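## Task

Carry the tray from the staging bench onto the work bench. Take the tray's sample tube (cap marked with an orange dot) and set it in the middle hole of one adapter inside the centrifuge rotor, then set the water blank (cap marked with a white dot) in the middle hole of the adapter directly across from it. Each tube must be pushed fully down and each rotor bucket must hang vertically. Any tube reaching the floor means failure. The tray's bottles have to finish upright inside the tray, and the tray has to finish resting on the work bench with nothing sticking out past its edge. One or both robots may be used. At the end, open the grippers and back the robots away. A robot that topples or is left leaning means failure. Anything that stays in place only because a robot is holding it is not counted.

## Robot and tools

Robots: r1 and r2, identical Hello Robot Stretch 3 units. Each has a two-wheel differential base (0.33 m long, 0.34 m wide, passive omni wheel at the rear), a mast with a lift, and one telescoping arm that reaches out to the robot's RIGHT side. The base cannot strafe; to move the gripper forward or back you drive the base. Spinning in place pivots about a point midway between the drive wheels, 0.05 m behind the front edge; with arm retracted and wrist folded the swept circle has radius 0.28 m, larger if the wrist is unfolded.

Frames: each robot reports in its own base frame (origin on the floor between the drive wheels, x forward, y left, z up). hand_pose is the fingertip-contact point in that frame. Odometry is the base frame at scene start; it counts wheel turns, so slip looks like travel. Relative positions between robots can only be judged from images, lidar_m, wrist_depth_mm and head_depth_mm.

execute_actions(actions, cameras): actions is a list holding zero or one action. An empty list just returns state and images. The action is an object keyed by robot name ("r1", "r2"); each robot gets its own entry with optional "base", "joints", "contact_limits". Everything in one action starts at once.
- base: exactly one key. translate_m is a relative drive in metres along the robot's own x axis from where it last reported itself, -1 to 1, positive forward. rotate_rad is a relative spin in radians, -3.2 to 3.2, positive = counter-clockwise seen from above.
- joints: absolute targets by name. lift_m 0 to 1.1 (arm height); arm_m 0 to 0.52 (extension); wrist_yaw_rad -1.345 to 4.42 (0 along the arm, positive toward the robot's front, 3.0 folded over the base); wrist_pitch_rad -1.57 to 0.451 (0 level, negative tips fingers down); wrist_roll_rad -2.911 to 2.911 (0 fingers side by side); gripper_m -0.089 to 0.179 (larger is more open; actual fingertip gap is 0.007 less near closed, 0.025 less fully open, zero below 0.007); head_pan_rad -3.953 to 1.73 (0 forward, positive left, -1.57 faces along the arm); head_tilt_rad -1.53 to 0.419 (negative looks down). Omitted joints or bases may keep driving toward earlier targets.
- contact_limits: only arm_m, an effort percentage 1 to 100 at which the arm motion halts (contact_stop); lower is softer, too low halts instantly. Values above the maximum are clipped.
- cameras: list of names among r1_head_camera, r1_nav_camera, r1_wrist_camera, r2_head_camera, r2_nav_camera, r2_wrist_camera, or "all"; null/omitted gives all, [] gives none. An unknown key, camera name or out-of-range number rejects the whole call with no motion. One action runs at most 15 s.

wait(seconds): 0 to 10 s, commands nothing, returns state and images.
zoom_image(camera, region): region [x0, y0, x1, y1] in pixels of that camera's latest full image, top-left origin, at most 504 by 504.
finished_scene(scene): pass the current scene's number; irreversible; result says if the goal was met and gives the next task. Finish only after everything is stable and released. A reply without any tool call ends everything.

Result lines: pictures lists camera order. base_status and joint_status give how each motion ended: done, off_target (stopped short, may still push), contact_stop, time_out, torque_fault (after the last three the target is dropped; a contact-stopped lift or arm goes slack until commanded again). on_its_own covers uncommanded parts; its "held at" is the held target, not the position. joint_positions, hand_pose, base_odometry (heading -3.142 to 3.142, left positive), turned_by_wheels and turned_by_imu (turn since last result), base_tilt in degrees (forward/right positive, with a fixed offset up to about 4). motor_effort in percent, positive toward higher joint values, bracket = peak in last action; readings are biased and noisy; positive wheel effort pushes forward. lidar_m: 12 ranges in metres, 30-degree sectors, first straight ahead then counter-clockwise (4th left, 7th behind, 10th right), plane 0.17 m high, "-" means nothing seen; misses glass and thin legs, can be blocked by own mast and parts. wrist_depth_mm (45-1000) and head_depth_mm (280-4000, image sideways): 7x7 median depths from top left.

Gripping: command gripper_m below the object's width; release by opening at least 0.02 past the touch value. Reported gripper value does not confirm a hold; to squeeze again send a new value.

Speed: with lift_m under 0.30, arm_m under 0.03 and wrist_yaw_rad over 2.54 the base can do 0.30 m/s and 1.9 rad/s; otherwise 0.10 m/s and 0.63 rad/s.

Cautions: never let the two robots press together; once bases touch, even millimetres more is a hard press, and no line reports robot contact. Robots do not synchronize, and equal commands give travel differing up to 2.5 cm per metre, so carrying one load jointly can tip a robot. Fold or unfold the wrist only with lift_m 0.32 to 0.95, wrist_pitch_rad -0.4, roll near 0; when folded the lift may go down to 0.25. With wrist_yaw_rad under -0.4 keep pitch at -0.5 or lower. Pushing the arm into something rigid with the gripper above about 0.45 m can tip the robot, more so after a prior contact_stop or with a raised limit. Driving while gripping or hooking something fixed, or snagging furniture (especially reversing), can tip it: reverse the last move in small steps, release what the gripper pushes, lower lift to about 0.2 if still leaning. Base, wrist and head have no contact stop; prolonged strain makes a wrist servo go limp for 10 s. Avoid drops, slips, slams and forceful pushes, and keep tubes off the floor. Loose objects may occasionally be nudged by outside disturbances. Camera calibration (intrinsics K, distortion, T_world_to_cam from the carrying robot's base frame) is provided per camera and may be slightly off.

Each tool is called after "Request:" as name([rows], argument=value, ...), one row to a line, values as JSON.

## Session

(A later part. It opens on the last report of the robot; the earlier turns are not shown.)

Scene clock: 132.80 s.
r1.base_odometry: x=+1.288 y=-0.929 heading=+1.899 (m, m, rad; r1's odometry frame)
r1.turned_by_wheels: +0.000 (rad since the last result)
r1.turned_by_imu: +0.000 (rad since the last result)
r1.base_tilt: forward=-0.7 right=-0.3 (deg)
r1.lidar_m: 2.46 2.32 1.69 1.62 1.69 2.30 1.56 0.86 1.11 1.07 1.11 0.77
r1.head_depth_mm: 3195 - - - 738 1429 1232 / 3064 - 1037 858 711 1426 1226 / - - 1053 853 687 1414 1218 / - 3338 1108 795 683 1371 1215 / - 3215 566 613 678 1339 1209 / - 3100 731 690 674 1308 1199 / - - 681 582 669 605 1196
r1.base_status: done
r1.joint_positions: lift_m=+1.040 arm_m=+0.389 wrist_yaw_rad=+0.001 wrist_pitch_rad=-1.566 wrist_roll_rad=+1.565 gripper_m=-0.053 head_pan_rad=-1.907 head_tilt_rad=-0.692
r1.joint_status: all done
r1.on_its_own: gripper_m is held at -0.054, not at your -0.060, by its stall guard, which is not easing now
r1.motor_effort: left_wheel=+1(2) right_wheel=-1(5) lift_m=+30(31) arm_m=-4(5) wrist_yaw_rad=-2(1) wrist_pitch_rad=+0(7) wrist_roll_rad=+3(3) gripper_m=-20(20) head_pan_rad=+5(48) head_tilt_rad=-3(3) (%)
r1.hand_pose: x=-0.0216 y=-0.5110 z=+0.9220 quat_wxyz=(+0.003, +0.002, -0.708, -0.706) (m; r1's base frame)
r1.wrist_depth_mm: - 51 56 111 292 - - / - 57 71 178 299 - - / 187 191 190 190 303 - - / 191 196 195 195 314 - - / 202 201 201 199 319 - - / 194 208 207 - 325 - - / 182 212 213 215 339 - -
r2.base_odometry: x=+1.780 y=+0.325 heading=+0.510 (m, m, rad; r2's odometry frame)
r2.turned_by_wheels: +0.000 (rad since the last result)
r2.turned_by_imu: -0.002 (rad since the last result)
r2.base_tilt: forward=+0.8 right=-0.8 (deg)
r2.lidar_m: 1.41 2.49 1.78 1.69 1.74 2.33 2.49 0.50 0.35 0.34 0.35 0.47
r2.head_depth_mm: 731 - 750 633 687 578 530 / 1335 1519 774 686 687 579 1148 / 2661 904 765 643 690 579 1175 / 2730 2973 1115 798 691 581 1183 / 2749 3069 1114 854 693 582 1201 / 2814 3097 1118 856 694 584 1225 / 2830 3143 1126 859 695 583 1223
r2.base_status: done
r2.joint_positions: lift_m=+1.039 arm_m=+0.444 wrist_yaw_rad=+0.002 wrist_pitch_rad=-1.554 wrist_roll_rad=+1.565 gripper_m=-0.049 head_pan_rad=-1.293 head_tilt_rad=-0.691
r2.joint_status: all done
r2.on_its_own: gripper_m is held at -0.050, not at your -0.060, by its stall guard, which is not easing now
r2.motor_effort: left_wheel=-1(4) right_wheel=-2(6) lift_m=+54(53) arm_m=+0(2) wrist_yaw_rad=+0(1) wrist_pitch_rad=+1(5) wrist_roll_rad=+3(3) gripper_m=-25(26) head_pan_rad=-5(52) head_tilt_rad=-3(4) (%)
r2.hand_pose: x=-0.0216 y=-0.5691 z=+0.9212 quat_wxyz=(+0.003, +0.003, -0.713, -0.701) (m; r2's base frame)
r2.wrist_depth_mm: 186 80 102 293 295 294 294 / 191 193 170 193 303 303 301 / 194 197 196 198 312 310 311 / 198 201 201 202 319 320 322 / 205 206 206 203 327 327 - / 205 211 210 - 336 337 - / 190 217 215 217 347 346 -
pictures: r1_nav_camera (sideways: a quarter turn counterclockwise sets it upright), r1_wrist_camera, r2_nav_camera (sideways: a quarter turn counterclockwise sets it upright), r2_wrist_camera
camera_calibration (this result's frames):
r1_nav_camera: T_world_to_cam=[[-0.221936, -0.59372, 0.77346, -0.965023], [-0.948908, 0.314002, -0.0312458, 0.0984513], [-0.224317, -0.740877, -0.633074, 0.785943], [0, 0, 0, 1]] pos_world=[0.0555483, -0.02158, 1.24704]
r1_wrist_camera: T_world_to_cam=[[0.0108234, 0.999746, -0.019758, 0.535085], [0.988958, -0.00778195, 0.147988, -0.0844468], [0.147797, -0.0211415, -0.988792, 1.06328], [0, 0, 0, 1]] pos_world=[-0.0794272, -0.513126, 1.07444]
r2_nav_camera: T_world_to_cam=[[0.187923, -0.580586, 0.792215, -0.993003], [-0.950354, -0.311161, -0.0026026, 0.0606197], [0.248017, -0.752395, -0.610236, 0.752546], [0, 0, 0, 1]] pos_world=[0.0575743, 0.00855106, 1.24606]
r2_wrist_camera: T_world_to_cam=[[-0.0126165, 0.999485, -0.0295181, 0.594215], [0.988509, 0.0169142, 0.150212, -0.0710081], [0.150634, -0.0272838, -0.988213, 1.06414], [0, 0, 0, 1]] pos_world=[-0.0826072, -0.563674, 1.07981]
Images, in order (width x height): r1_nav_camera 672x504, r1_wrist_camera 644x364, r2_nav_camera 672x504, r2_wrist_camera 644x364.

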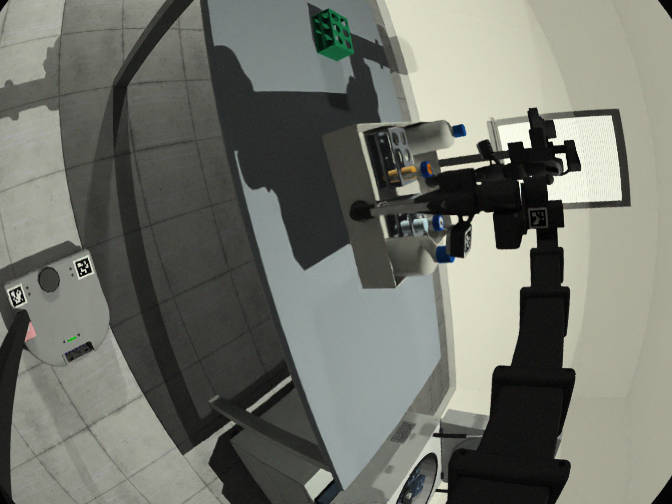

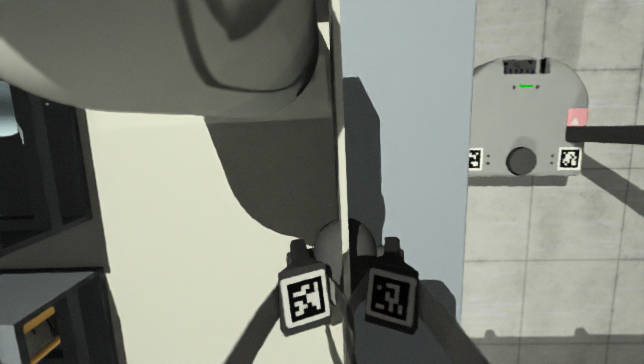

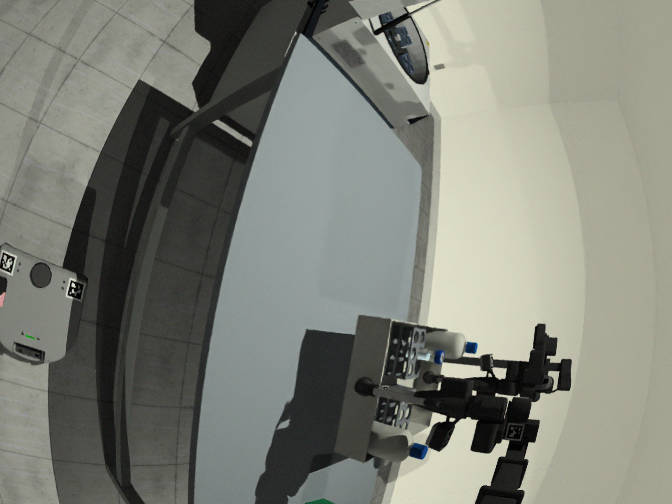

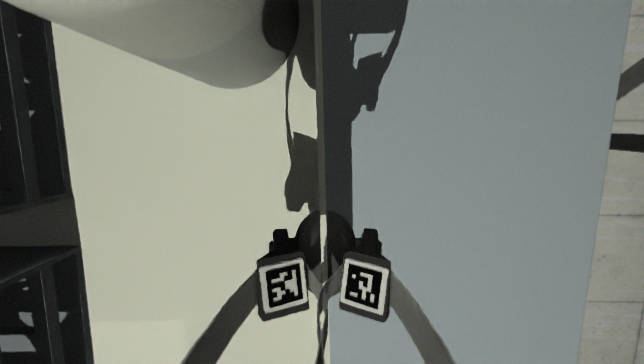

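Request:
execute_actions([
  {"r1":{"joints":{"arm_m":0.34,"lift_m":0.945}},"r2":{"joints":{"arm_m":0.493,"lift_m":0.945}}},
], cameras=["r1_wrist_camera","r2_wrist_camera"])

Request:
execute_actions([
  {"r1":{"joints":{"lift_m":0.926}},"r2":{"joints":{"lift_m":0.926}}},
], cameras=[])

Request:
execute_actions([
  {"r1":{"joints":{"gripper_m":0.065}},"r2":{"joints":{"gripper_m":0.065}}},
], cameras=[])

Request:
execute_actions([
  {"r1":{"joints":{"lift_m":1.1}},"r2":{"joints":{"lift_m":1.1}}},
], cameras=["r1_wrist_camera","r2_wrist_camera"])

Request:
execute_actions([
  {"r1":{"base":{"translate_m":0.07},"joints":{"arm_m":0.475,"gripper_m":0.09}},"r2":{"joints":{"arm_m":0,"head_pan_rad":-0.9}}},
], cameras=["r1_wrist_camera","r1_nav_camera","r2_head_camera"])

Scene clock: 137.27 s.
r1.base_odometry: x=+1.288 y=-0.929 heading=+1.899 (m, m, rad; r1's odometry frame)
r1.turned_by_wheels: +0.000 (rad since the last result)
r1.turned_by_imu: +0.000 (rad since the last result)
r1.base_tilt: forward=-0.7 right=-0.3 (deg)
r1.lidar_m: 2.46 2.32 1.69 1.62 1.69 2.29 1.56 0.86 1.11 1.07 1.11 0.77
r1.head_depth_mm: 3254 3639 1144 900 - - - / 3185 3453 1135 - - - 1216 / 3055 3400 1229 - 661 1419 1222 / 2959 3255 - 779 660 1376 1216 / 2850 3110 1011 592 634 1337 1207 / 2747 - - 736 624 1305 1204 / 2621 715 - 701 618 604 1200
r1.base_status: not commanded
r1.joint_positions: lift_m=+0.945 arm_m=+0.340 wrist_yaw_rad=+0.002 wrist_pitch_rad=-1.566 wrist_roll_rad=+1.565 gripper_m=-0.053 head_pan_rad=-1.907 head_tilt_rad=-0.692
r1.joint_status: all done
r1.on_its_own: gripper_m is held at -0.054, not at your -0.060, by its stall guard, which is not easing now
r1.motor_effort: left_wheel=-1(0) right_wheel=-1(1) lift_m=+26(23) arm_m=-4(4) wrist_yaw_rad=-1(2) wrist_pitch_rad=+0(0) wrist_roll_rad=+3(3) gripper_m=-20(20) head_pan_rad=+5(5) head_tilt_rad=-4(3) (%)
r1.hand_pose: x=-0.0216 y=-0.4620 z=+0.8272 quat_wxyz=(+0.003, +0.003, -0.708, -0.706) (m; r1's base frame)
r1.wrist_depth_mm: - 51 57 112 204 874 897 / - 57 72 182 207 - 912 / 186 191 190 191 211 - 907 / 191 195 195 195 219 - 959 / 203 201 203 200 223 - - / 195 205 205 - 230 - - / 183 211 213 213 237 - -
r2.base_odometry: x=+1.780 y=+0.325 heading=+0.510 (m, m, rad; r2's odometry frame)
r2.turned_by_wheels: +0.000 (rad since the last result)
r2.turned_by_imu: +0.000 (rad since the last result)
r2.base_tilt: forward=+0.7 right=-0.9 (deg)
r2.lidar_m: 1.41 2.48 1.77 1.69 1.74 2.32 2.50 0.50 0.36 0.34 0.35 0.46
r2.head_depth_mm: 2473 - 969 808 687 579 530 / 807 1496 951 734 686 578 1149 / 2664 2907 900 774 690 580 1169 / 2699 2968 1109 852 690 581 1179 / 2749 3063 1112 855 692 581 1204 / 2772 3114 1120 858 696 583 1224 / 2817 3135 1129 860 694 584 1225
r2.base_status: not commanded
r2.joint_positions: lift_m=+0.945 arm_m=+0.493 wrist_yaw_rad=+0.002 wrist_pitch_rad=-1.554 wrist_roll_rad=+1.565 gripper_m=-0.049 head_pan_rad=-1.293 head_tilt_rad=-0.691
r2.joint_status: all done
r2.on_its_own: gripper_m is held at -0.050, not at your -0.060, by its stall guard, which is not easing now
r2.motor_effort: left_wheel=-1(1) right_wheel=-2(2) lift_m=+26(51) arm_m=+5(7) wrist_yaw_rad=+0(1) wrist_pitch_rad=+1(1) wrist_roll_rad=+3(3) gripper_m=-26(24) head_pan_rad=-4(4) head_tilt_rad=-2(3) (%)
r2.hand_pose: x=-0.0216 y=-0.6175 z=+0.8274 quat_wxyz=(+0.003, +0.003, -0.713, -0.701) (m; r2's base frame)
r2.wrist_depth_mm: 186 80 103 207 208 208 207 / 191 193 163 211 213 212 212 / 194 197 197 198 219 219 218 / 197 202 201 203 225 224 224 / 206 206 206 203 229 230 229 / 205 211 211 - 236 236 236 / 191 215 216 217 244 243 242
pictures: r1_wrist_camera, r2_wrist_camera
camera_calibration (this result's frames):
r1_wrist_camera: T_world_to_cam=[[0.0102792, 0.999752, -0.019753, 0.484214], [0.988963, -0.00724438, 0.147988, -0.0697853], [0.147809, -0.0210561, -0.988792, 0.970691], [0, 0, 0, 1]] pos_world=[-0.0794386, -0.46416, 0.979703]
r2_wrist_camera: T_world_to_cam=[[-0.0129892, 0.99948, -0.029505, 0.639797], [0.988503, 0.0172809, 0.150212, -0.0558573], [0.150644, -0.0272146, -0.988213, 0.970114], [0, 0, 0, 1]] pos_world=[-0.0826166, -0.612098, 0.985948]
Images, in order (width x height): r1_wrist_camera 644x364, r2_wrist_camera 644x364.

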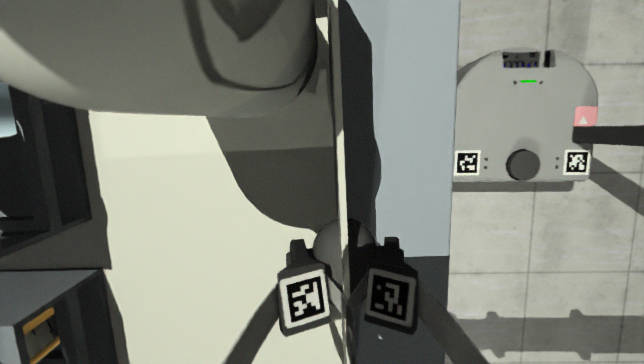

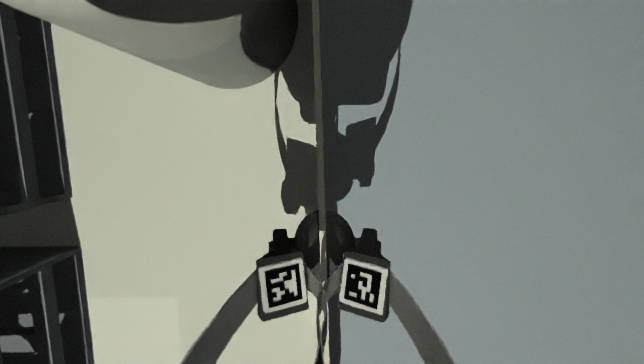

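Scene clock: 138.17 s.
r1.base_odometry: x=+1.288 y=-0.929 heading=+1.899 (m, m, rad; r1's odometry frame)
r1.turned_by_wheels: +0.000 (rad since the last result)
r1.turned_by_imu: +0.000 (rad since the last result)
r1.base_tilt: forward=-0.7 right=-0.3 (deg)
r1.lidar_m: 2.46 2.31 1.69 1.62 1.69 2.29 1.56 0.86 1.11 1.07 1.10 0.77
r1.head_depth_mm: 3314 3670 1145 871 - - - / 3161 3503 1135 907 - - 1180 / 3061 3364 1173 - - 1389 1216 / 2946 3270 - 718 658 1372 1212 / 2855 3121 1010 602 639 1332 1209 / 2755 2971 - 751 634 1302 1203 / 2646 711 1028 718 621 603 1196
r1.base_status: not commanded
r1.joint_positions: lift_m=+0.926 arm_m=+0.340 wrist_yaw_rad=+0.002 wrist_pitch_rad=-1.566 wrist_roll_rad=+1.565 gripper_m=-0.053 head_pan_rad=-1.907 head_tilt_rad=-0.692
r1.joint_status: all done
r1.on_its_own: gripper_m is held at -0.054, not at your -0.060, by its stall guard, which is not easing now
r1.motor_effort: left_wheel=+0(0) right_wheel=-1(1) lift_m=+26(27) arm_m=-3(3) wrist_yaw_rad=-1(1) wrist_pitch_rad=+0(0) wrist_roll_rad=+3(3) gripper_m=-21(20) head_pan_rad=+5(5) head_tilt_rad=-3(3) (%)
r1.hand_pose: x=-0.0216 y=-0.4620 z=+0.8082 quat_wxyz=(+0.003, +0.003, -0.708, -0.706) (m; r1's base frame)
r1.wrist_depth_mm: - 52 58 112 185 886 879 / - 58 73 179 191 - 907 / 187 192 190 192 193 - 927 / 191 197 195 195 201 948 959 / 202 201 201 198 205 937 990 / 195 207 205 - 206 - - / 181 211 211 212 216 - -
r2.base_odometry: x=+1.780 y=+0.325 heading=+0.510 (m, m, rad; r2's odometry frame)
r2.turned_by_wheels: +0.000 (rad since the last result)
r2.turned_by_imu: +0.000 (rad since the last result)
r2.base_tilt: forward=+0.6 right=-0.7 (deg)
r2.lidar_m: 1.41 2.49 1.77 1.69 1.74 2.32 2.49 0.50 0.35 0.34 0.35 0.46
r2.head_depth_mm: 2510 - - 834 686 578 529 / 843 902 1010 838 690 579 1152 / 2639 2893 926 839 689 579 1167 / 2698 3046 1115 852 692 580 1172 / 2715 3091 1116 857 693 581 1205 / 2764 3123 1118 855 694 582 1218 / 2839 3176 1123 858 696 582 1229
r2.base_status: not commanded
r2.joint_positions: lift_m=+0.926 arm_m=+0.493 wrist_yaw_rad=+0.002 wrist_pitch_rad=-1.554 wrist_roll_rad=+1.565 gripper_m=-0.049 head_pan_rad=-1.293 head_tilt_rad=-0.691
r2.joint_status: all done
r2.on_its_own: gripper_m is held at -0.050, not at your -0.060, by its stall guard, which is not easing now
r2.motor_effort: left_wheel=+0(1) right_wheel=-2(2) lift_m=+26(27) arm_m=+5(5) wrist_yaw_rad=-1(1) wrist_pitch_rad=+1(1) wrist_roll_rad=+3(3) gripper_m=-25(25) head_pan_rad=-5(4) head_tilt_rad=-4(3) (%)
r2.hand_pose: x=-0.0216 y=-0.6175 z=+0.8084 quat_wxyz=(+0.003, +0.003, -0.713, -0.701) (m; r2's base frame)
r2.wrist_depth_mm: 185 79 102 188 190 190 189 / 190 193 171 193 195 194 194 / 194 197 196 197 200 199 199 / 197 202 201 203 204 205 204 / 205 206 205 203 210 210 210 / 205 211 211 - 216 215 216 / 191 217 217 219 222 223 222
pictures: none
No camera images: the call's "cameras" was empty. Leave "cameras" out to get every camera's image.

Scene clock: 139.83 s.
r1.base_odometry: x=+1.288 y=-0.929 heading=+1.899 (m, m, rad; r1's odometry frame)
r1.turned_by_wheels: +0.000 (rad since the last result)
r1.turned_by_imu: +0.000 (rad since the last result)
r1.base_tilt: forward=-0.8 right=-0.2 (deg)
r1.lidar_m: 2.47 2.32 1.69 1.62 1.68 2.29 1.55 0.85 1.11 1.07 1.10 0.77
r1.head_depth_mm: 3265 3644 1148 870 - - - / 3121 3518 1135 907 - - 1180 / 3069 3437 1178 - - 1389 1212 / 2959 3302 - 720 663 1373 1208 / 2845 3095 1007 599 638 1337 1207 / 2759 3001 - 756 625 1298 1203 / 2647 720 1025 715 621 605 1198
r1.base_status: not commanded
r1.joint_positions: lift_m=+0.926 arm_m=+0.340 wrist_yaw_rad=+0.002 wrist_pitch_rad=-1.565 wrist_roll_rad=+1.565 gripper_m=+0.065 head_pan_rad=-1.907 head_tilt_rad=-0.692
r1.joint_status: all done
r1.motor_effort: left_wheel=-1(0) right_wheel=+0(2) lift_m=+26(26) arm_m=-4(4) wrist_yaw_rad=-1(1) wrist_pitch_rad=-1(0) wrist_roll_rad=+2(3) gripper_m=+1(81) head_pan_rad=+5(5) head_tilt_rad=-3(3) (%)
r1.hand_pose: x=-0.0216 y=-0.4623 z=+0.8082 quat_wxyz=(+0.003, +0.002, -0.709, -0.705) (m; r1's base frame)
r1.wrist_depth_mm: - 55 61 117 186 890 890 / - 62 75 169 190 - 916 / 190 194 195 194 196 - 887 / 193 200 200 200 201 932 981 / 201 205 203 203 203 960 995 / 197 210 - 207 212 - - / 184 214 215 213 213 - -
r2.base_odometry: x=+1.780 y=+0.325 heading=+0.510 (m, m, rad; r2's odometry frame)
r2.turned_by_wheels: +0.000 (rad since the last result)
r2.turned_by_imu: +0.000 (rad since the last result)
r2.base_tilt: forward=+0.7 right=-0.9 (deg)
r2.lidar_m: 1.41 2.48 1.78 1.69 1.74 2.33 2.49 0.50 0.35 0.34 0.35 0.46
r2.head_depth_mm: 2505 - - 830 688 578 530 / 842 900 1019 832 687 580 1152 / 2652 2902 925 844 691 580 1174 / 2726 2994 1114 851 692 580 1176 / 2738 3044 1114 853 691 581 1200 / 2777 3119 1118 855 694 583 1223 / 2809 3147 1123 858 697 585 1225
r2.base_status: not commanded
r2.joint_positions: lift_m=+0.926 arm_m=+0.493 wrist_yaw_rad=+0.002 wrist_pitch_rad=-1.553 wrist_roll_rad=+1.565 gripper_m=+0.065 head_pan_rad=-1.293 head_tilt_rad=-0.691
r2.joint_status: all done
r2.motor_effort: left_wheel=-1(1) right_wheel=-1(2) lift_m=+26(26) arm_m=+4(4) wrist_yaw_rad=-1(1) wrist_pitch_rad=+1(0) wrist_roll_rad=+3(3) gripper_m=+0(96) head_pan_rad=-4(4) head_tilt_rad=-2(3) (%)
r2.hand_pose: x=-0.0216 y=-0.6177 z=+0.8084 quat_wxyz=(+0.003, +0.003, -0.713, -0.701) (m; r2's base frame)
r2.wrist_depth_mm: 186 76 100 190 191 191 190 / 192 194 171 194 195 195 195 / 195 199 199 201 201 199 199 / 199 205 203 205 205 205 204 / 209 210 208 210 210 211 210 / 209 217 - 216 - 217 216 / 215 221 222 222 223 223 222
pictures: none
No camera images: the call's "cameras" was empty. Leave "cameras" out to get every camera's image.

Scene clock: 142.23 s.
r1.base_odometry: x=+1.288 y=-0.929 heading=+1.899 (m, m, rad; r1's odometry frame)
r1.turned_by_wheels: +0.000 (rad since the last result)
r1.turned_by_imu: +0.000 (rad since the last result)
r1.base_tilt: forward=-0.8 right=-0.3 (deg)
r1.lidar_m: 2.47 2.32 1.69 1.62 1.68 2.29 1.56 0.85 1.11 1.07 1.11 0.77
r1.head_depth_mm: 3401 3658 1146 868 738 1431 1229 / 3239 3527 1135 859 714 1419 1226 / 3029 3373 1123 853 689 1420 1214 / 2983 3308 1110 845 662 1373 1213 / 2899 3270 1098 607 639 1340 1205 / 2854 3092 1084 753 627 1303 1202 / - - 1032 713 620 604 1197
r1.base_status: not commanded
r1.joint_positions: lift_m=+1.100 arm_m=+0.340 wrist_yaw_rad=+0.002 wrist_pitch_rad=-1.565 wrist_roll_rad=+1.565 gripper_m=+0.065 head_pan_rad=-1.907 head_tilt_rad=-0.692
r1.joint_status: all done
r1.motor_effort: left_wheel=+0(0) right_wheel=-1(1) lift_m=+26(26) arm_m=-4(4) wrist_yaw_rad=-1(1) wrist_pitch_rad=-1(1) wrist_roll_rad=+3(3) gripper_m=+0(1) head_pan_rad=+5(5) head_tilt_rad=-3(3) (%)
r1.hand_pose: x=-0.0216 y=-0.4624 z=+0.9822 quat_wxyz=(+0.003, +0.002, -0.709, -0.705) (m; r1's base frame)
r1.wrist_depth_mm: 357 352 304 347 - - - / 360 302 225 281 358 - - / 368 306 366 368 371 - - / 374 367 372 372 - - - / 391 324 379 385 392 - - / 370 334 - 392 394 - - / 354 348 343 389 - - -
r2.base_odometry: x=+1.780 y=+0.325 heading=+0.510 (m, m, rad; r2's odometry frame)
r2.turned_by_wheels: +0.000 (rad since the last result)
r2.turned_by_imu: +0.000 (rad since the last result)
r2.base_tilt: forward=+0.6 right=-0.9 (deg)
r2.lidar_m: 1.41 2.49 1.77 1.69 1.74 2.33 2.50 0.50 0.36 0.34 0.35 0.46
r2.head_depth_mm: - 2870 1011 830 686 577 529 / 2491 2818 1011 833 688 578 1156 / 2638 2851 926 844 690 580 1176 / 2685 2989 1119 853 690 581 1174 / 2755 3047 1116 855 692 582 1201 / 2754 3104 1117 857 691 582 1223 / 2811 3165 1121 858 695 584 1227
r2.base_status: not commanded
r2.joint_positions: lift_m=+1.099 arm_m=+0.493 wrist_yaw_rad=+0.002 wrist_pitch_rad=-1.553 wrist_roll_rad=+1.565 gripper_m=+0.065 head_pan_rad=-1.293 head_tilt_rad=-0.691
r2.joint_status: all done
r2.motor_effort: left_wheel=-1(1) right_wheel=+0(0) lift_m=+46(49) arm_m=+4(4) wrist_yaw_rad=-1(0) wrist_pitch_rad=+0(0) wrist_roll_rad=+3(3) gripper_m=+0(0) head_pan_rad=-4(4) head_tilt_rad=-3(3) (%)
r2.hand_pose: x=-0.0216 y=-0.6179 z=+0.9815 quat_wxyz=(+0.003, +0.002, -0.713, -0.701) (m; r2's base frame)
r2.wrist_depth_mm: 313 300 187 349 351 353 351 / 360 330 236 356 361 361 362 / 310 318 370 370 371 368 369 / 383 363 375 377 382 381 381 / 391 331 386 389 389 388 - / 319 339 - 399 - 400 - / 372 354 385 412 408 411 -
pictures: r1_wrist_camera, r2_wrist_camera
camera_calibration (this result's frames):
r1_wrist_camera: T_world_to_cam=[[0.0103246, 0.99972, -0.0212804, 0.489152], [0.988962, -0.00706306, 0.148002, -0.0926532], [0.14781, -0.0225736, -0.988758, 1.12318], [0, 0, 0, 1]] pos_world=[-0.0794379, -0.464316, 1.13468]
r2_wrist_camera: T_world_to_cam=[[-0.0123442, 0.999457, -0.0305368, 0.645733], [0.988513, 0.0167981, 0.150197, -0.0792988], [0.150629, -0.028332, -0.988184, 1.1217], [0, 0, 0, 1]] pos_world=[-0.0826006, -0.612271, 1.14007]
Images, in order (width x height): r1_wrist_camera 644x364, r2_wrist_camera 644x364.

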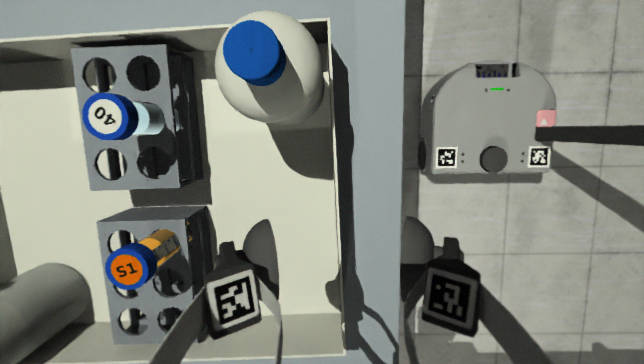

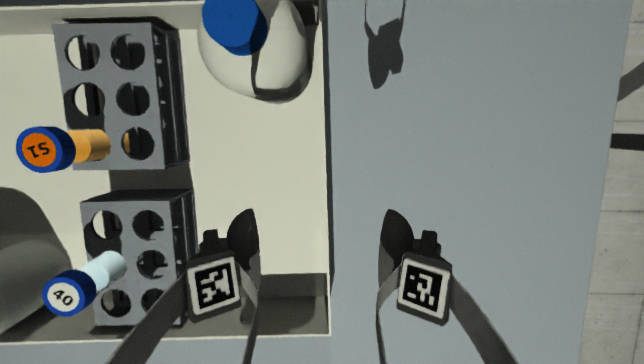

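Scene clock: 147.03 s.
r1.base_odometry: x=+1.265 y=-0.863 heading=+1.899 (m, m, rad; r1's odometry frame)
r1.turned_by_wheels: +0.000 (rad since the last result)
r1.turned_by_imu: +0.000 (rad since the last result)
r1.base_tilt: forward=-0.8 right=-0.3 (deg)
r1.lidar_m: 2.39 2.32 1.69 1.62 1.68 2.29 1.56 0.92 1.11 1.07 1.11 0.71
r1.head_depth_mm: 3329 3647 1147 868 740 1428 1231 / 3205 3518 1140 862 715 1425 1224 / 3088 3397 1119 851 680 1416 1219 / 2932 3298 1109 635 656 1373 1211 / 2840 3212 1100 763 642 1343 1207 / 2730 3138 1086 749 629 1306 1205 / - 3038 790 762 621 605 1193
r1.base_status: done
r1.joint_positions: lift_m=+1.100 arm_m=+0.475 wrist_yaw_rad=+0.000 wrist_pitch_rad=-1.564 wrist_roll_rad=+1.565 gripper_m=+0.090 head_pan_rad=-1.907 head_tilt_rad=-0.692
r1.joint_status: all done
r1.motor_effort: left_wheel=-1(2) right_wheel=+0(3) lift_m=+26(26) arm_m=+5(6) wrist_yaw_rad=-1(1) wrist_pitch_rad=-1(1) wrist_roll_rad=+3(3) gripper_m=+1(78) head_pan_rad=+5(4) head_tilt_rad=-4(3) (%)
r1.hand_pose: x=-0.0216 y=-0.5970 z=+0.9822 quat_wxyz=(+0.003, +0.002, -0.709, -0.705) (m; r1's base frame)
r1.wrist_depth_mm: 326 351 344 342 301 345 - / 331 354 357 352 352 350 - / 368 370 362 361 366 348 - / 380 377 374 316 372 370 - / 388 300 372 372 379 380 - / 242 260 332 349 368 - - / 413 406 411 405 404 404 -
r2.base_odometry: x=+1.780 y=+0.325 heading=+0.510 (m, m, rad; r2's odometry frame)
r2.turned_by_wheels: +0.000 (rad since the last result)
r2.turned_by_imu: +0.000 (rad since the last result)
r2.base_tilt: forward=+0.7 right=-0.9 (deg)
r2.lidar_m: 1.41 2.48 1.77 1.69 1.74 2.32 2.49 0.50 0.36 0.34 0.35 0.46
r2.head_depth_mm: 2661 2910 2682 849 688 577 518 / 2828 3120 1110 850 690 579 1152 / 2969 3302 1114 850 690 581 1219 / 3166 3456 1114 854 692 608 1225 / 3326 3605 1125 855 692 1334 1175 / 3353 3609 1339 859 691 1416 1175 / 3129 3133 1256 857 736 1155 1200
r2.base_status: not commanded
r2.joint_positions: lift_m=+1.099 arm_m=+0.000 wrist_yaw_rad=+0.001 wrist_pitch_rad=-1.552 wrist_roll_rad=+1.565 gripper_m=+0.065 head_pan_rad=-0.907 head_tilt_rad=-0.691
r2.joint_status: all done
r2.motor_effort: left_wheel=-1(1) right_wheel=+0(0) lift_m=+46(46) arm_m=-1(2) wrist_yaw_rad=+0(0) wrist_pitch_rad=+0(0) wrist_roll_rad=+3(3) gripper_m=+0(0) head_pan_rad=+4(41) head_tilt_rad=-3(3) (%)
r2.hand_pose: x=-0.0216 y=-0.1257 z=+0.9815 quat_wxyz=(+0.003, +0.002, -0.713, -0.701) (m; r2's base frame)
r2.wrist_depth_mm: 356 359 - - - - - / 369 366 - - - - - / 374 375 - - - - - / 384 386 - - - - - / 396 394 - - - - - / 408 410 - - - - - / 420 418 - - - - -
pictures: r1_nav_camera (sideways: a quarter turn counterclockwise sets it upright), r1_wrist_camera, r2_head_camera (sideways: a quarter turn clockwise sets it upright)
camera_calibration (this result's frames):
r1_nav_camera: T_world_to_cam=[[-0.221866, -0.593751, 0.773457, -0.965019], [-0.948946, 0.313889, -0.0312459, 0.0984517], [-0.224227, -0.740901, -0.633078, 0.785948], [0, 0, 0, 1]] pos_world=[0.055551, -0.0215738, 1.24704]
r1_wrist_camera: T_world_to_cam=[[0.01157, 0.99969, -0.0220527, 0.62442], [0.988952, -0.0081807, 0.148009, -0.0943031], [0.147782, -0.0235215, -0.98874, 1.11954], [0, 0, 0, 1]] pos_world=[-0.0794118, -0.598664, 1.13466]
r2_head_camera: T_world_to_cam=[[-0.355687, 0.501006, -0.788974, 1.04197], [0.808931, 0.587841, 0.00860116, -0.0141743], [0.468101, -0.635166, -0.614366, 0.749509], [0, 0, 0, 1]] pos_world=[0.031235, -0.037638, 1.28268]
Images, in order (width x height): r1_nav_camera 672x504, r1_wrist_camera 644x364, r2_head_camera 896x504.

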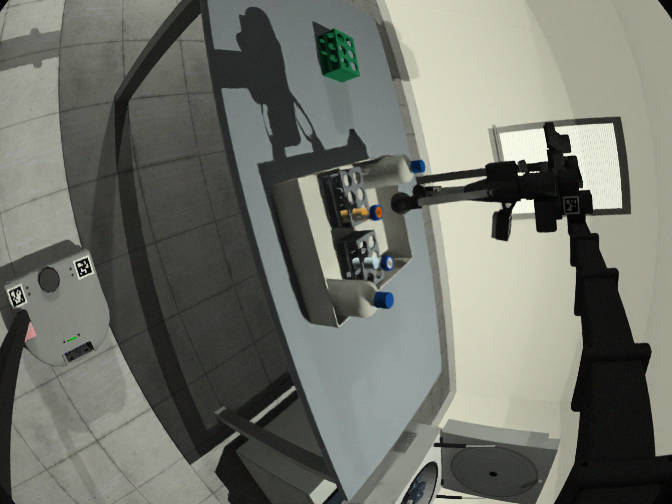

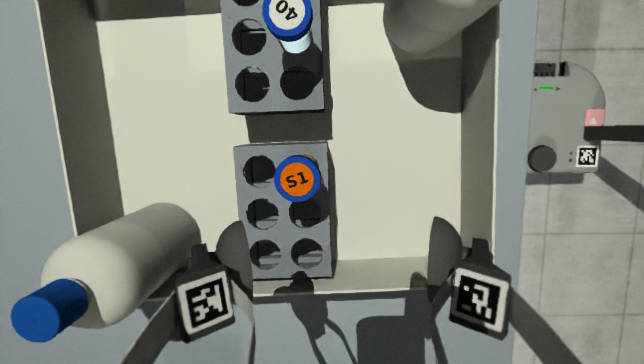

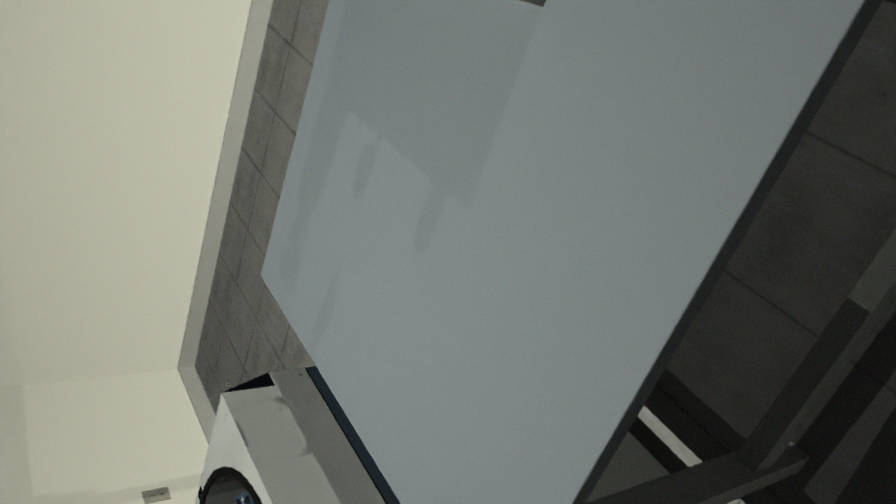

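Request:
execute_actions([
  {"r1":{"base":{"translate_m":-0.025},"joints":{"arm_m":0.497,"lift_m":1.045,"gripper_m":0.075}},"r2":{"joints":{"lift_m":0.9,"wrist_pitch_rad":-0.4,"wrist_roll_rad":0}}},
], cameras=["r1_wrist_camera","r1_head_camera"])

Scene clock: 152.23 s.
r1.base_odometry: x=+1.273 y=-0.886 heading=+1.899 (m, m, rad; r1's odometry frame)
r1.turned_by_wheels: +0.000 (rad since the last result)
r1.turned_by_imu: +0.000 (rad since the last result)
r1.base_tilt: forward=-0.7 right=-0.3 (deg)
r1.lidar_m: 2.42 2.32 1.69 1.63 1.69 2.28 1.55 0.90 1.11 1.07 1.11 0.73
r1.head_depth_mm: 3222 - - 863 740 1428 1233 / - - 1043 859 712 1418 1227 / - - 1123 854 689 1415 1217 / - 3340 1111 629 649 1374 1212 / - 3200 1096 762 644 1338 1209 / 2862 3082 1088 776 630 1300 1198 / - 3047 1078 751 619 604 1196
r1.base_status: done
r1.joint_positions: lift_m=+1.045 arm_m=+0.497 wrist_yaw_rad=+0.000 wrist_pitch_rad=-1.564 wrist_roll_rad=+1.565 gripper_m=+0.075 head_pan_rad=-1.907 head_tilt_rad=-0.692
r1.joint_status: all done
r1.motor_effort: left_wheel=-1(4) right_wheel=+1(3) lift_m=+21(24) arm_m=+5(5) wrist_yaw_rad=+0(1) wrist_pitch_rad=-1(1) wrist_roll_rad=+3(3) gripper_m=+1(59) head_pan_rad=+5(4) head_tilt_rad=-3(3) (%)
r1.hand_pose: x=-0.0216 y=-0.6190 z=+0.9274 quat_wxyz=(+0.003, +0.002, -0.709, -0.705) (m; r1's base frame)
r1.wrist_depth_mm: 274 301 293 184 291 192 299 / 273 309 300 246 301 287 302 / 273 313 310 303 313 307 310 / 281 318 320 301 316 312 - / 294 326 325 202 321 318 - / 290 252 - 299 327 302 - / 195 210 282 277 294 277 -
r2.base_odometry: x=+1.780 y=+0.325 heading=+0.510 (m, m, rad; r2's odometry frame)
r2.turned_by_wheels: +0.000 (rad since the last result)
r2.turned_by_imu: +0.000 (rad since the last result)
r2.base_tilt: forward=+0.8 right=-0.8 (deg)
r2.lidar_m: 1.41 2.49 1.77 1.69 1.74 2.33 2.49 0.50 0.36 0.34 0.35 0.47
r2.head_depth_mm: 2681 2935 2707 846 686 579 520 / 2796 3132 1106 851 688 580 1154 / 2989 3285 1111 852 689 580 1217 / 3123 3414 1115 854 692 609 1225 / 3357 3651 1122 856 695 1324 1182 / 3422 3611 1334 860 695 1421 1178 / 3104 3147 1250 856 734 1154 1208
r2.base_status: not commanded
r2.joint_positions: lift_m=+0.901 arm_m=+0.000 wrist_yaw_rad=+0.001 wrist_pitch_rad=-0.421 wrist_roll_rad=+0.007 gripper_m=+0.065 head_pan_rad=-0.907 head_tilt_rad=-0.691
r2.joint_status: all done
r2.motor_effort: left_wheel=-1(1) right_wheel=+0(1) lift_m=+19(44) arm_m=-1(1) wrist_yaw_rad=+0(1) wrist_pitch_rad=+9(10) wrist_roll_rad=-5(5) gripper_m=+1(1) head_pan_rad=+5(4) head_tilt_rad=-3(3) (%)
r2.hand_pose: x=-0.0214 y=-0.3693 z=+0.9125 quat_wxyz=(+0.689, +0.148, -0.694, -0.148) (m; r2's base frame)
r2.wrist_depth_mm: - - - - - - - / 793 - 755 698 407 - - / 584 591 559 553 417 599 537 / 458 463 426 429 434 469 471 / 379 382 393 385 398 385 385 / 324 326 - 325 - 327 328 / 283 283 282 281 284 285 285
pictures: r1_head_camera (sideways: a quarter turn clockwise sets it upright), r1_wrist_camera
camera_calibration (this result's frames):
r1_head_camera: T_world_to_cam=[[0.166812, 0.603476, -0.779738, 1.03819], [0.944844, -0.323902, -0.0485484, 0.0587804], [-0.281856, -0.728632, -0.624221, 0.77537], [0, 0, 0, 1]] pos_world=[-0.0101788, -0.0425251, 1.29637]
r1_wrist_camera: T_world_to_cam=[[0.0115704, 0.999688, -0.0221335, 0.645298], [0.988952, -0.00816914, 0.148009, -0.0863758], [0.147782, -0.0236015, -0.988738, 1.06486], [0, 0, 0, 1]] pos_world=[-0.0794118, -0.62067, 1.07993]
Images, in order (width x height): r1_head_camera 896x504, r1_wrist_camera 644x364.

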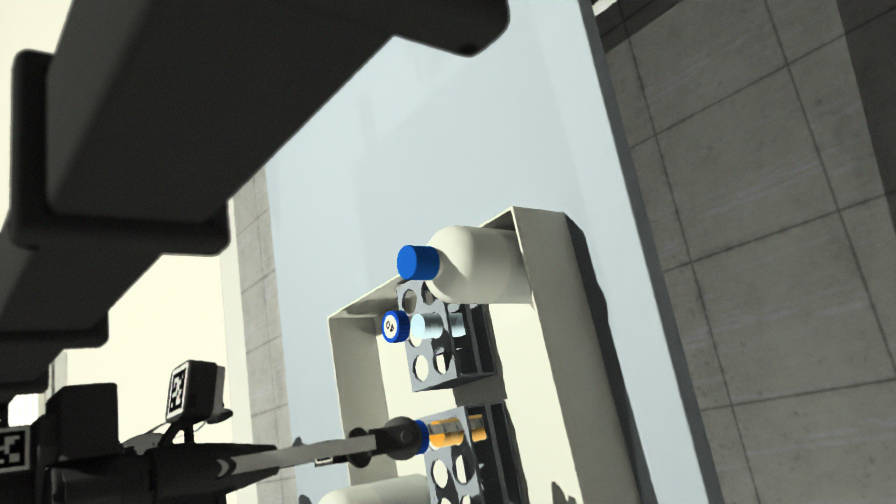

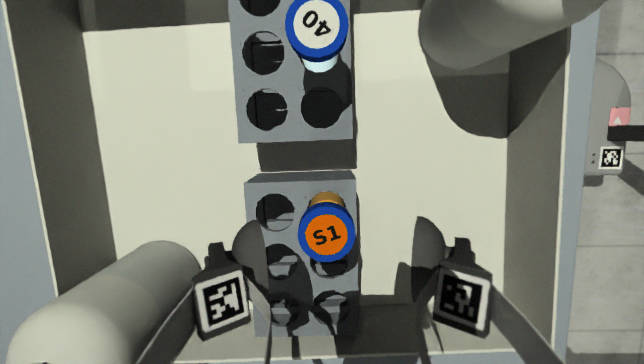

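Request:
execute_actions([
  {"r1":{"joints":{"arm_m":0.502,"lift_m":1.003}},"r2":{"joints":{"wrist_yaw_rad":3.0}}},
], cameras=["r1_wrist_camera"])

Request:
execute_actions([
  {"r1":{"joints":{"gripper_m":-0.005}},"r2":{"joints":{"lift_m":0.28}}},
], cameras=["r1_wrist_camera","r1_head_camera"])

Request:
execute_actions([
  {"r1":{"joints":{"lift_m":1.1}},"r2":{"base":{"translate_m":-0.5}}},
], cameras=["r1_wrist_camera","r1_head_camera"])

Scene clock: 157.17 s.
r1.base_odometry: x=+1.273 y=-0.886 heading=+1.899 (m, m, rad; r1's odometry frame)
r1.turned_by_wheels: +0.000 (rad since the last result)
r1.turned_by_imu: +0.000 (rad since the last result)
r1.base_tilt: forward=-0.7 right=-0.3 (deg)
r1.lidar_m: 2.42 2.31 1.69 1.62 1.68 2.29 1.56 0.90 1.11 1.07 1.11 0.73
r1.head_depth_mm: 3266 3652 - - - 1417 1230 / 3154 3461 - - 714 1420 1224 / 3055 - - 826 687 1423 1219 / 2914 - 1021 629 650 1376 1211 / 2750 3265 1098 760 645 1341 1201 / 2676 3071 1081 776 630 1301 1204 / - - 1034 750 621 604 1196
r1.base_status: not commanded
r1.joint_positions: lift_m=+1.003 arm_m=+0.502 wrist_yaw_rad=+0.000 wrist_pitch_rad=-1.564 wrist_roll_rad=+1.565 gripper_m=+0.075 head_pan_rad=-1.907 head_tilt_rad=-0.692
r1.joint_status: all done
r1.motor_effort: left_wheel=+0(1) right_wheel=+0(1) lift_m=+21(21) arm_m=+5(5) wrist_yaw_rad=-1(0) wrist_pitch_rad=-1(1) wrist_roll_rad=+3(3) gripper_m=+0(0) head_pan_rad=+5(5) head_tilt_rad=-4(3) (%)
r1.hand_pose: x=-0.0216 y=-0.6240 z=+0.8854 quat_wxyz=(+0.003, +0.002, -0.709, -0.705) (m; r1's base frame)
r1.wrist_depth_mm: 258 259 256 147 255 195 195 / 262 267 261 207 262 259 218 / 263 269 267 211 268 266 221 / 262 278 277 249 275 273 235 / 259 285 284 167 277 282 237 / 242 253 - 227 291 284 240 / 181 205 274 232 280 263 258
r2.base_odometry: x=+1.780 y=+0.325 heading=+0.510 (m, m, rad; r2's odometry frame)
r2.turned_by_wheels: +0.000 (rad since the last result)
r2.turned_by_imu: +0.000 (rad since the last result)
r2.base_tilt: forward=+0.6 right=-0.9 (deg)
r2.lidar_m: 1.41 2.49 1.78 1.69 1.74 2.32 2.49 0.50 0.36 0.34 0.35 0.47
r2.head_depth_mm: 2693 2962 2661 847 687 591 - / 2844 3087 1109 849 688 580 532 / 3001 3266 1108 854 690 579 1220 / 3139 3427 1114 853 689 609 1222 / 3367 3681 1117 856 694 1326 1177 / 3403 3588 1346 859 693 1423 1174 / 3115 3153 1249 857 737 1153 1201
r2.base_status: not commanded
r2.joint_positions: lift_m=+0.901 arm_m=+0.000 wrist_yaw_rad=+2.998 wrist_pitch_rad=-0.421 wrist_roll_rad=+0.006 gripper_m=+0.065 head_pan_rad=-0.907 head_tilt_rad=-0.691
r2.joint_status: all done
r2.motor_effort: left_wheel=-1(1) right_wheel=+0(0) lift_m=+19(19) arm_m=-1(1) wrist_yaw_rad=+2(1) wrist_pitch_rad=+9(9) wrist_roll_rad=-4(5) gripper_m=+0(0) head_pan_rad=+5(5) head_tilt_rad=-3(3) (%)
r2.hand_pose: x=+0.0107 y=+0.0765 z=+0.9126 quat_wxyz=(+0.198, +0.702, +0.098, +0.677) (m; r2's base frame)
r2.wrist_depth_mm: - - - - - - - / - - - - - - - / - - - - - - - / - - - - - - - / - - - - - - - / - - - - - - - / - - - - - - -
pictures: r1_wrist_camera
camera_calibration (this result's frames):
r1_wrist_camera: T_world_to_cam=[[0.0115707, 0.999688, -0.0221334, 0.649365], [0.988952, -0.00816943, 0.148009, -0.0802005], [0.147782, -0.0236014, -0.988738, 1.02321], [0, 0, 0, 1]] pos_world=[-0.0794118, -0.625668, 1.03793]
Images, in order (width x height): r1_wrist_camera 644x364.

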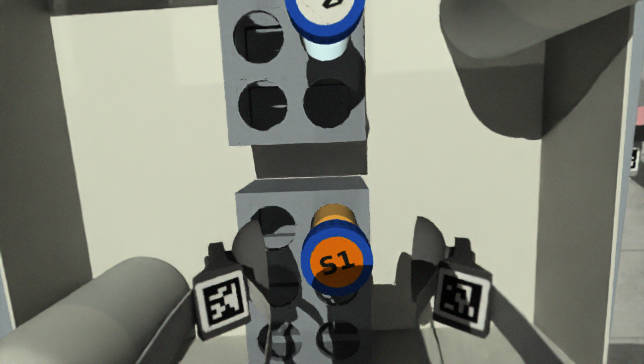

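Scene clock: 163.63 s.
r1.base_odometry: x=+1.273 y=-0.886 heading=+1.899 (m, m, rad; r1's odometry frame)
r1.turned_by_wheels: +0.000 (rad since the last result)
r1.turned_by_imu: +0.000 (rad since the last result)
r1.base_tilt: forward=-0.8 right=-0.2 (deg)
r1.lidar_m: 2.41 2.32 1.69 1.62 1.68 2.29 1.56 0.90 1.11 1.07 1.10 0.73
r1.head_depth_mm: 3296 3691 - - - 1417 1233 / 3144 3459 - - 713 1422 1227 / 3058 - - 827 687 1413 1220 / 2909 - 1025 628 649 1377 1213 / 2777 3288 1093 762 642 1340 1208 / 2677 3089 1083 776 631 1305 1201 / - - 1035 746 620 604 1195
r1.base_status: not commanded
r1.joint_positions: lift_m=+1.003 arm_m=+0.502 wrist_yaw_rad=+0.000 wrist_pitch_rad=-1.564 wrist_roll_rad=+1.565 gripper_m=-0.004 head_pan_rad=-1.907 head_tilt_rad=-0.692
r1.joint_status: all done
r1.motor_effort: left_wheel=-1(2) right_wheel=+0(0) lift_m=+21(21) arm_m=+5(4) wrist_yaw_rad=-1(1) wrist_pitch_rad=-1(1) wrist_roll_rad=+3(3) gripper_m=-12(87) head_pan_rad=+5(5) head_tilt_rad=-3(3) (%)
r1.hand_pose: x=-0.0216 y=-0.6240 z=+0.8854 quat_wxyz=(+0.003, +0.002, -0.709, -0.705) (m; r1's base frame)
r1.wrist_depth_mm: 261 260 257 148 256 196 195 / 266 266 261 205 262 260 219 / 262 271 268 210 269 263 220 / 262 282 277 250 273 271 235 / 259 285 280 162 278 279 239 / 244 249 289 162 - 285 239 / 180 214 279 232 269 273 255
r2.base_odometry: x=+1.780 y=+0.325 heading=+0.510 (m, m, rad; r2's odometry frame)
r2.turned_by_wheels: +0.000 (rad since the last result)
r2.turned_by_imu: +0.000 (rad since the last result)
r2.base_tilt: forward=+0.7 right=-0.8 (deg)
r2.lidar_m: 1.41 2.48 1.77 1.69 1.74 2.33 2.49 0.50 0.35 0.34 0.35 0.46
r2.head_depth_mm: 2678 2938 2667 849 689 578 517 / 2800 3085 1105 852 689 578 1153 / 2960 3262 1114 850 691 579 1224 / 3113 3434 1117 852 691 608 1222 / 3349 3597 1117 861 693 1325 1176 / 3425 3577 1341 861 693 1421 1178 / 3066 3137 1257 863 734 1150 1203
r2.base_status: not commanded
r2.joint_positions: lift_m=+0.281 arm_m=+0.000 wrist_yaw_rad=+2.999 wrist_pitch_rad=-0.420 wrist_roll_rad=+0.006 gripper_m=+0.065 head_pan_rad=-0.907 head_tilt_rad=-0.691
r2.joint_status: all done
r2.motor_effort: left_wheel=-1(2) right_wheel=+0(0) lift_m=+19(20) arm_m=-1(1) wrist_yaw_rad=+1(2) wrist_pitch_rad=+9(9) wrist_roll_rad=-4(4) gripper_m=+0(0) head_pan_rad=+4(5) head_tilt_rad=-3(3) (%)
r2.hand_pose: x=+0.0107 y=+0.0766 z=+0.2927 quat_wxyz=(+0.197, +0.702, +0.097, +0.677) (m; r2's base frame)
r2.wrist_depth_mm: - - - - - - - / - - - - - - - / 883 866 890 904 895 920 921 / 697 707 712 704 709 714 711 / 573 585 - 587 604 586 587 / 491 507 - 522 - 501 503 / - - - - 432 433 436
pictures: r1_head_camera (sideways: a quarter turn clockwise sets it upright), r1_wrist_camera
camera_calibration (this result's frames):
r1_head_camera: T_world_to_cam=[[0.166812, 0.603475, -0.779738, 1.03819], [0.944844, -0.323902, -0.0485484, 0.0587804], [-0.281856, -0.728632, -0.624221, 0.77537], [0, 0, 0, 1]] pos_world=[-0.0101788, -0.0425251, 1.29637]
r1_wrist_camera: T_world_to_cam=[[0.0115702, 0.999688, -0.0221334, 0.649365], [0.988952, -0.00816896, 0.148009, -0.0802002], [0.147782, -0.0236013, -0.988738, 1.02321], [0, 0, 0, 1]] pos_world=[-0.0794118, -0.625668, 1.03793]
Images, in order (width x height): r1_head_camera 896x504, r1_wrist_camera 644x364.

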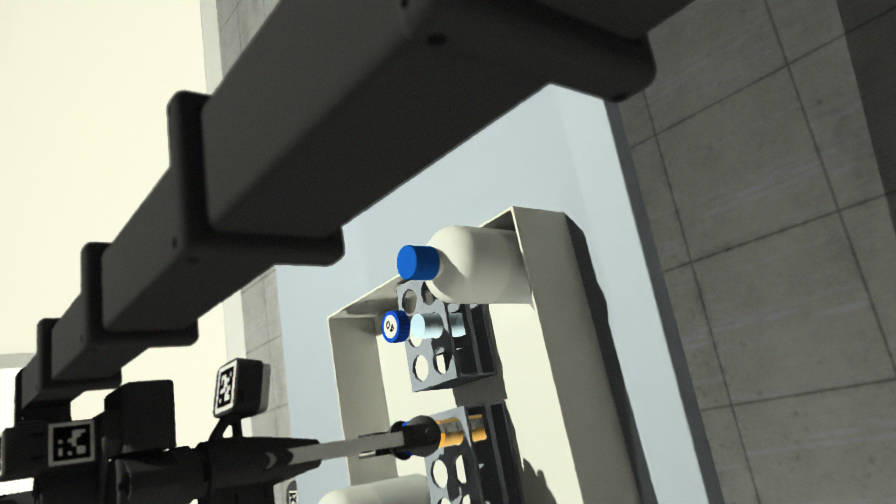

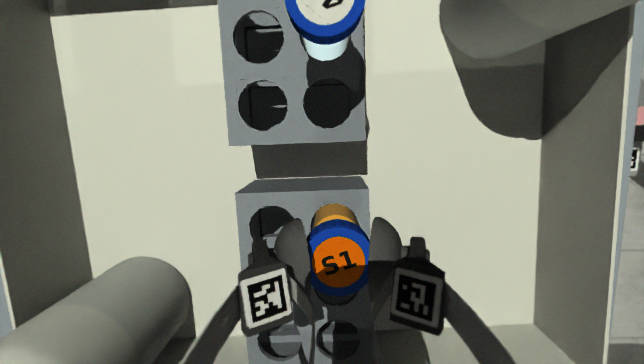

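Scene clock: 166.93 s.
r1.base_odometry: x=+1.273 y=-0.886 heading=+1.899 (m, m, rad; r1's odometry frame)
r1.turned_by_wheels: +0.000 (rad since the last result)
r1.turned_by_imu: +0.000 (rad since the last result)
r1.base_tilt: forward=-0.7 right=-0.2 (deg)
r1.lidar_m: 2.42 2.32 1.69 1.62 1.69 2.29 1.56 0.90 1.11 1.07 1.11 0.73
r1.head_depth_mm: 3349 3669 1148 866 739 1427 1225 / 3140 3473 1134 861 714 1429 1221 / 3070 3447 1125 854 685 1409 1214 / 2981 3344 1116 629 650 1378 1211 / 2846 3204 1097 763 643 1342 1206 / 2742 3104 1083 775 630 1302 1200 / - 3048 1068 752 620 604 1195
r1.base_status: not commanded
r1.joint_positions: lift_m=+1.100 arm_m=+0.502 wrist_yaw_rad=+0.000 wrist_pitch_rad=-1.564 wrist_roll_rad=+1.565 gripper_m=-0.004 head_pan_rad=-1.907 head_tilt_rad=-0.692
r1.joint_status: all done
r1.motor_effort: left_wheel=-1(2) right_wheel=+1(0) lift_m=+26(29) arm_m=+5(5) wrist_yaw_rad=-1(0) wrist_pitch_rad=-1(1) wrist_roll_rad=+3(3) gripper_m=-12(11) head_pan_rad=+5(5) head_tilt_rad=-4(4) (%)
r1.hand_pose: x=-0.0216 y=-0.6240 z=+0.9822 quat_wxyz=(+0.003, +0.002, -0.709, -0.705) (m; r1's base frame)
r1.wrist_depth_mm: 356 349 348 296 331 216 - / 367 358 362 300 355 341 - / 374 362 363 360 363 361 - / 382 370 381 370 374 364 - / 392 343 376 163 384 370 - / 395 256 351 161 - 360 - / 411 250 408 406 404 402 -
r2.base_odometry: x=+1.343 y=+0.081 heading=+0.510 (m, m, rad; r2's odometry frame)
r2.turned_by_wheels: +0.000 (rad since the last result)
r2.turned_by_imu: -0.001 (rad since the last result)
r2.base_tilt: forward=+0.7 right=-0.7 (deg)
r2.lidar_m: 1.22 2.47 1.76 1.68 1.72 2.30 1.99 2.21 0.37 0.36 0.37 0.49
r2.head_depth_mm: 2684 2923 1062 849 687 578 530 / 2826 3126 1063 849 688 578 1189 / 795 904 930 809 691 593 1224 / 3186 3422 1015 831 691 624 1226 / 3356 3669 1034 854 692 1351 1154 / 3631 3771 1122 857 714 1425 1178 / 3662 3751 1122 859 756 1428 1225
r2.base_status: done
r2.joint_positions: lift_m=+0.281 arm_m=+0.000 wrist_yaw_rad=+2.999 wrist_pitch_rad=-0.420 wrist_roll_rad=+0.006 gripper_m=+0.065 head_pan_rad=-0.907 head_tilt_rad=-0.692
r2.joint_status: not commanded
r2.motor_effort: left_wheel=-2(13) right_wheel=+0(7) lift_m=+19(19) arm_m=-1(1) wrist_yaw_rad=+1(1) wrist_pitch_rad=+9(9) wrist_roll_rad=-4(4) gripper_m=+1(1) head_pan_rad=+4(5) head_tilt_rad=-3(3) (%)
r2.hand_pose: x=+0.0106 y=+0.0766 z=+0.2927 quat_wxyz=(+0.197, +0.702, +0.098, +0.677) (m; r2's base frame)
r2.wrist_depth_mm: - - - - - - - / - - - - - - - / 887 874 899 902 907 911 902 / 698 712 696 710 704 721 725 / 578 574 - 583 606 592 587 / 494 515 - 523 - 501 498 / - - - - 433 434 432
pictures: r1_head_camera (sideways: a quarter turn clockwise sets it upright), r1_wrist_camera
camera_calibration (this result's frames):
r1_head_camera: T_world_to_cam=[[0.166812, 0.603475, -0.779738, 1.03819], [0.944844, -0.323902, -0.0485484, 0.0587804], [-0.281856, -0.728632, -0.624221, 0.77537], [0, 0, 0, 1]] pos_world=[-0.0101788, -0.0425251, 1.29637]
r1_wrist_camera: T_world_to_cam=[[0.0115708, 0.999688, -0.0221334, 0.651507], [0.988952, -0.00816953, 0.148009, -0.094515], [0.147782, -0.0236014, -0.988738, 1.11884], [0, 0, 0, 1]] pos_world=[-0.0794118, -0.62567, 1.13464]
Images, in order (width x height): r1_head_camera 896x504, r1_wrist_camera 644x364.

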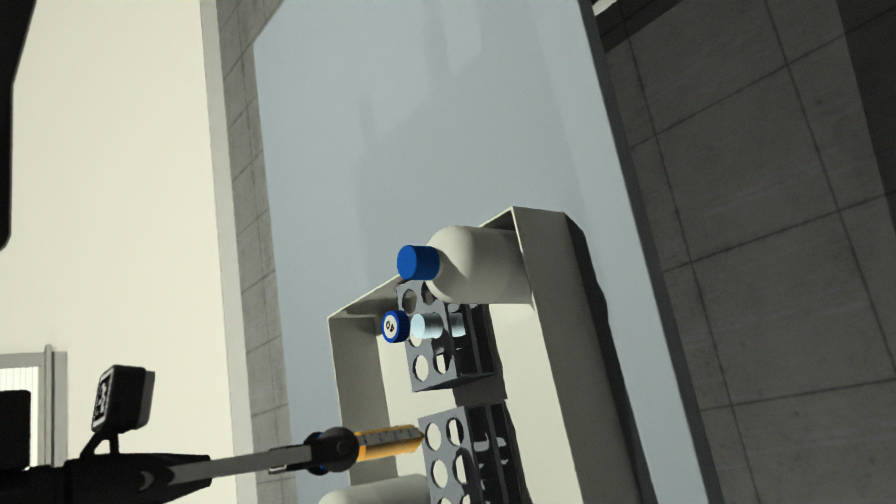

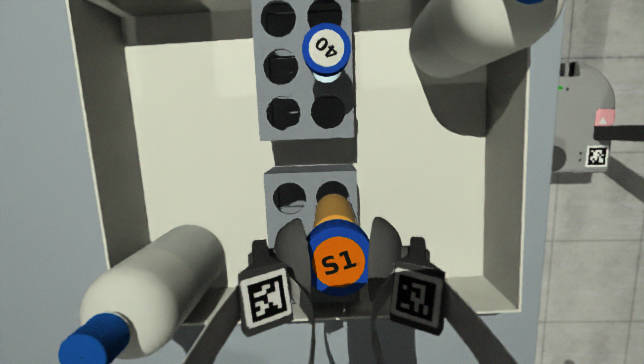

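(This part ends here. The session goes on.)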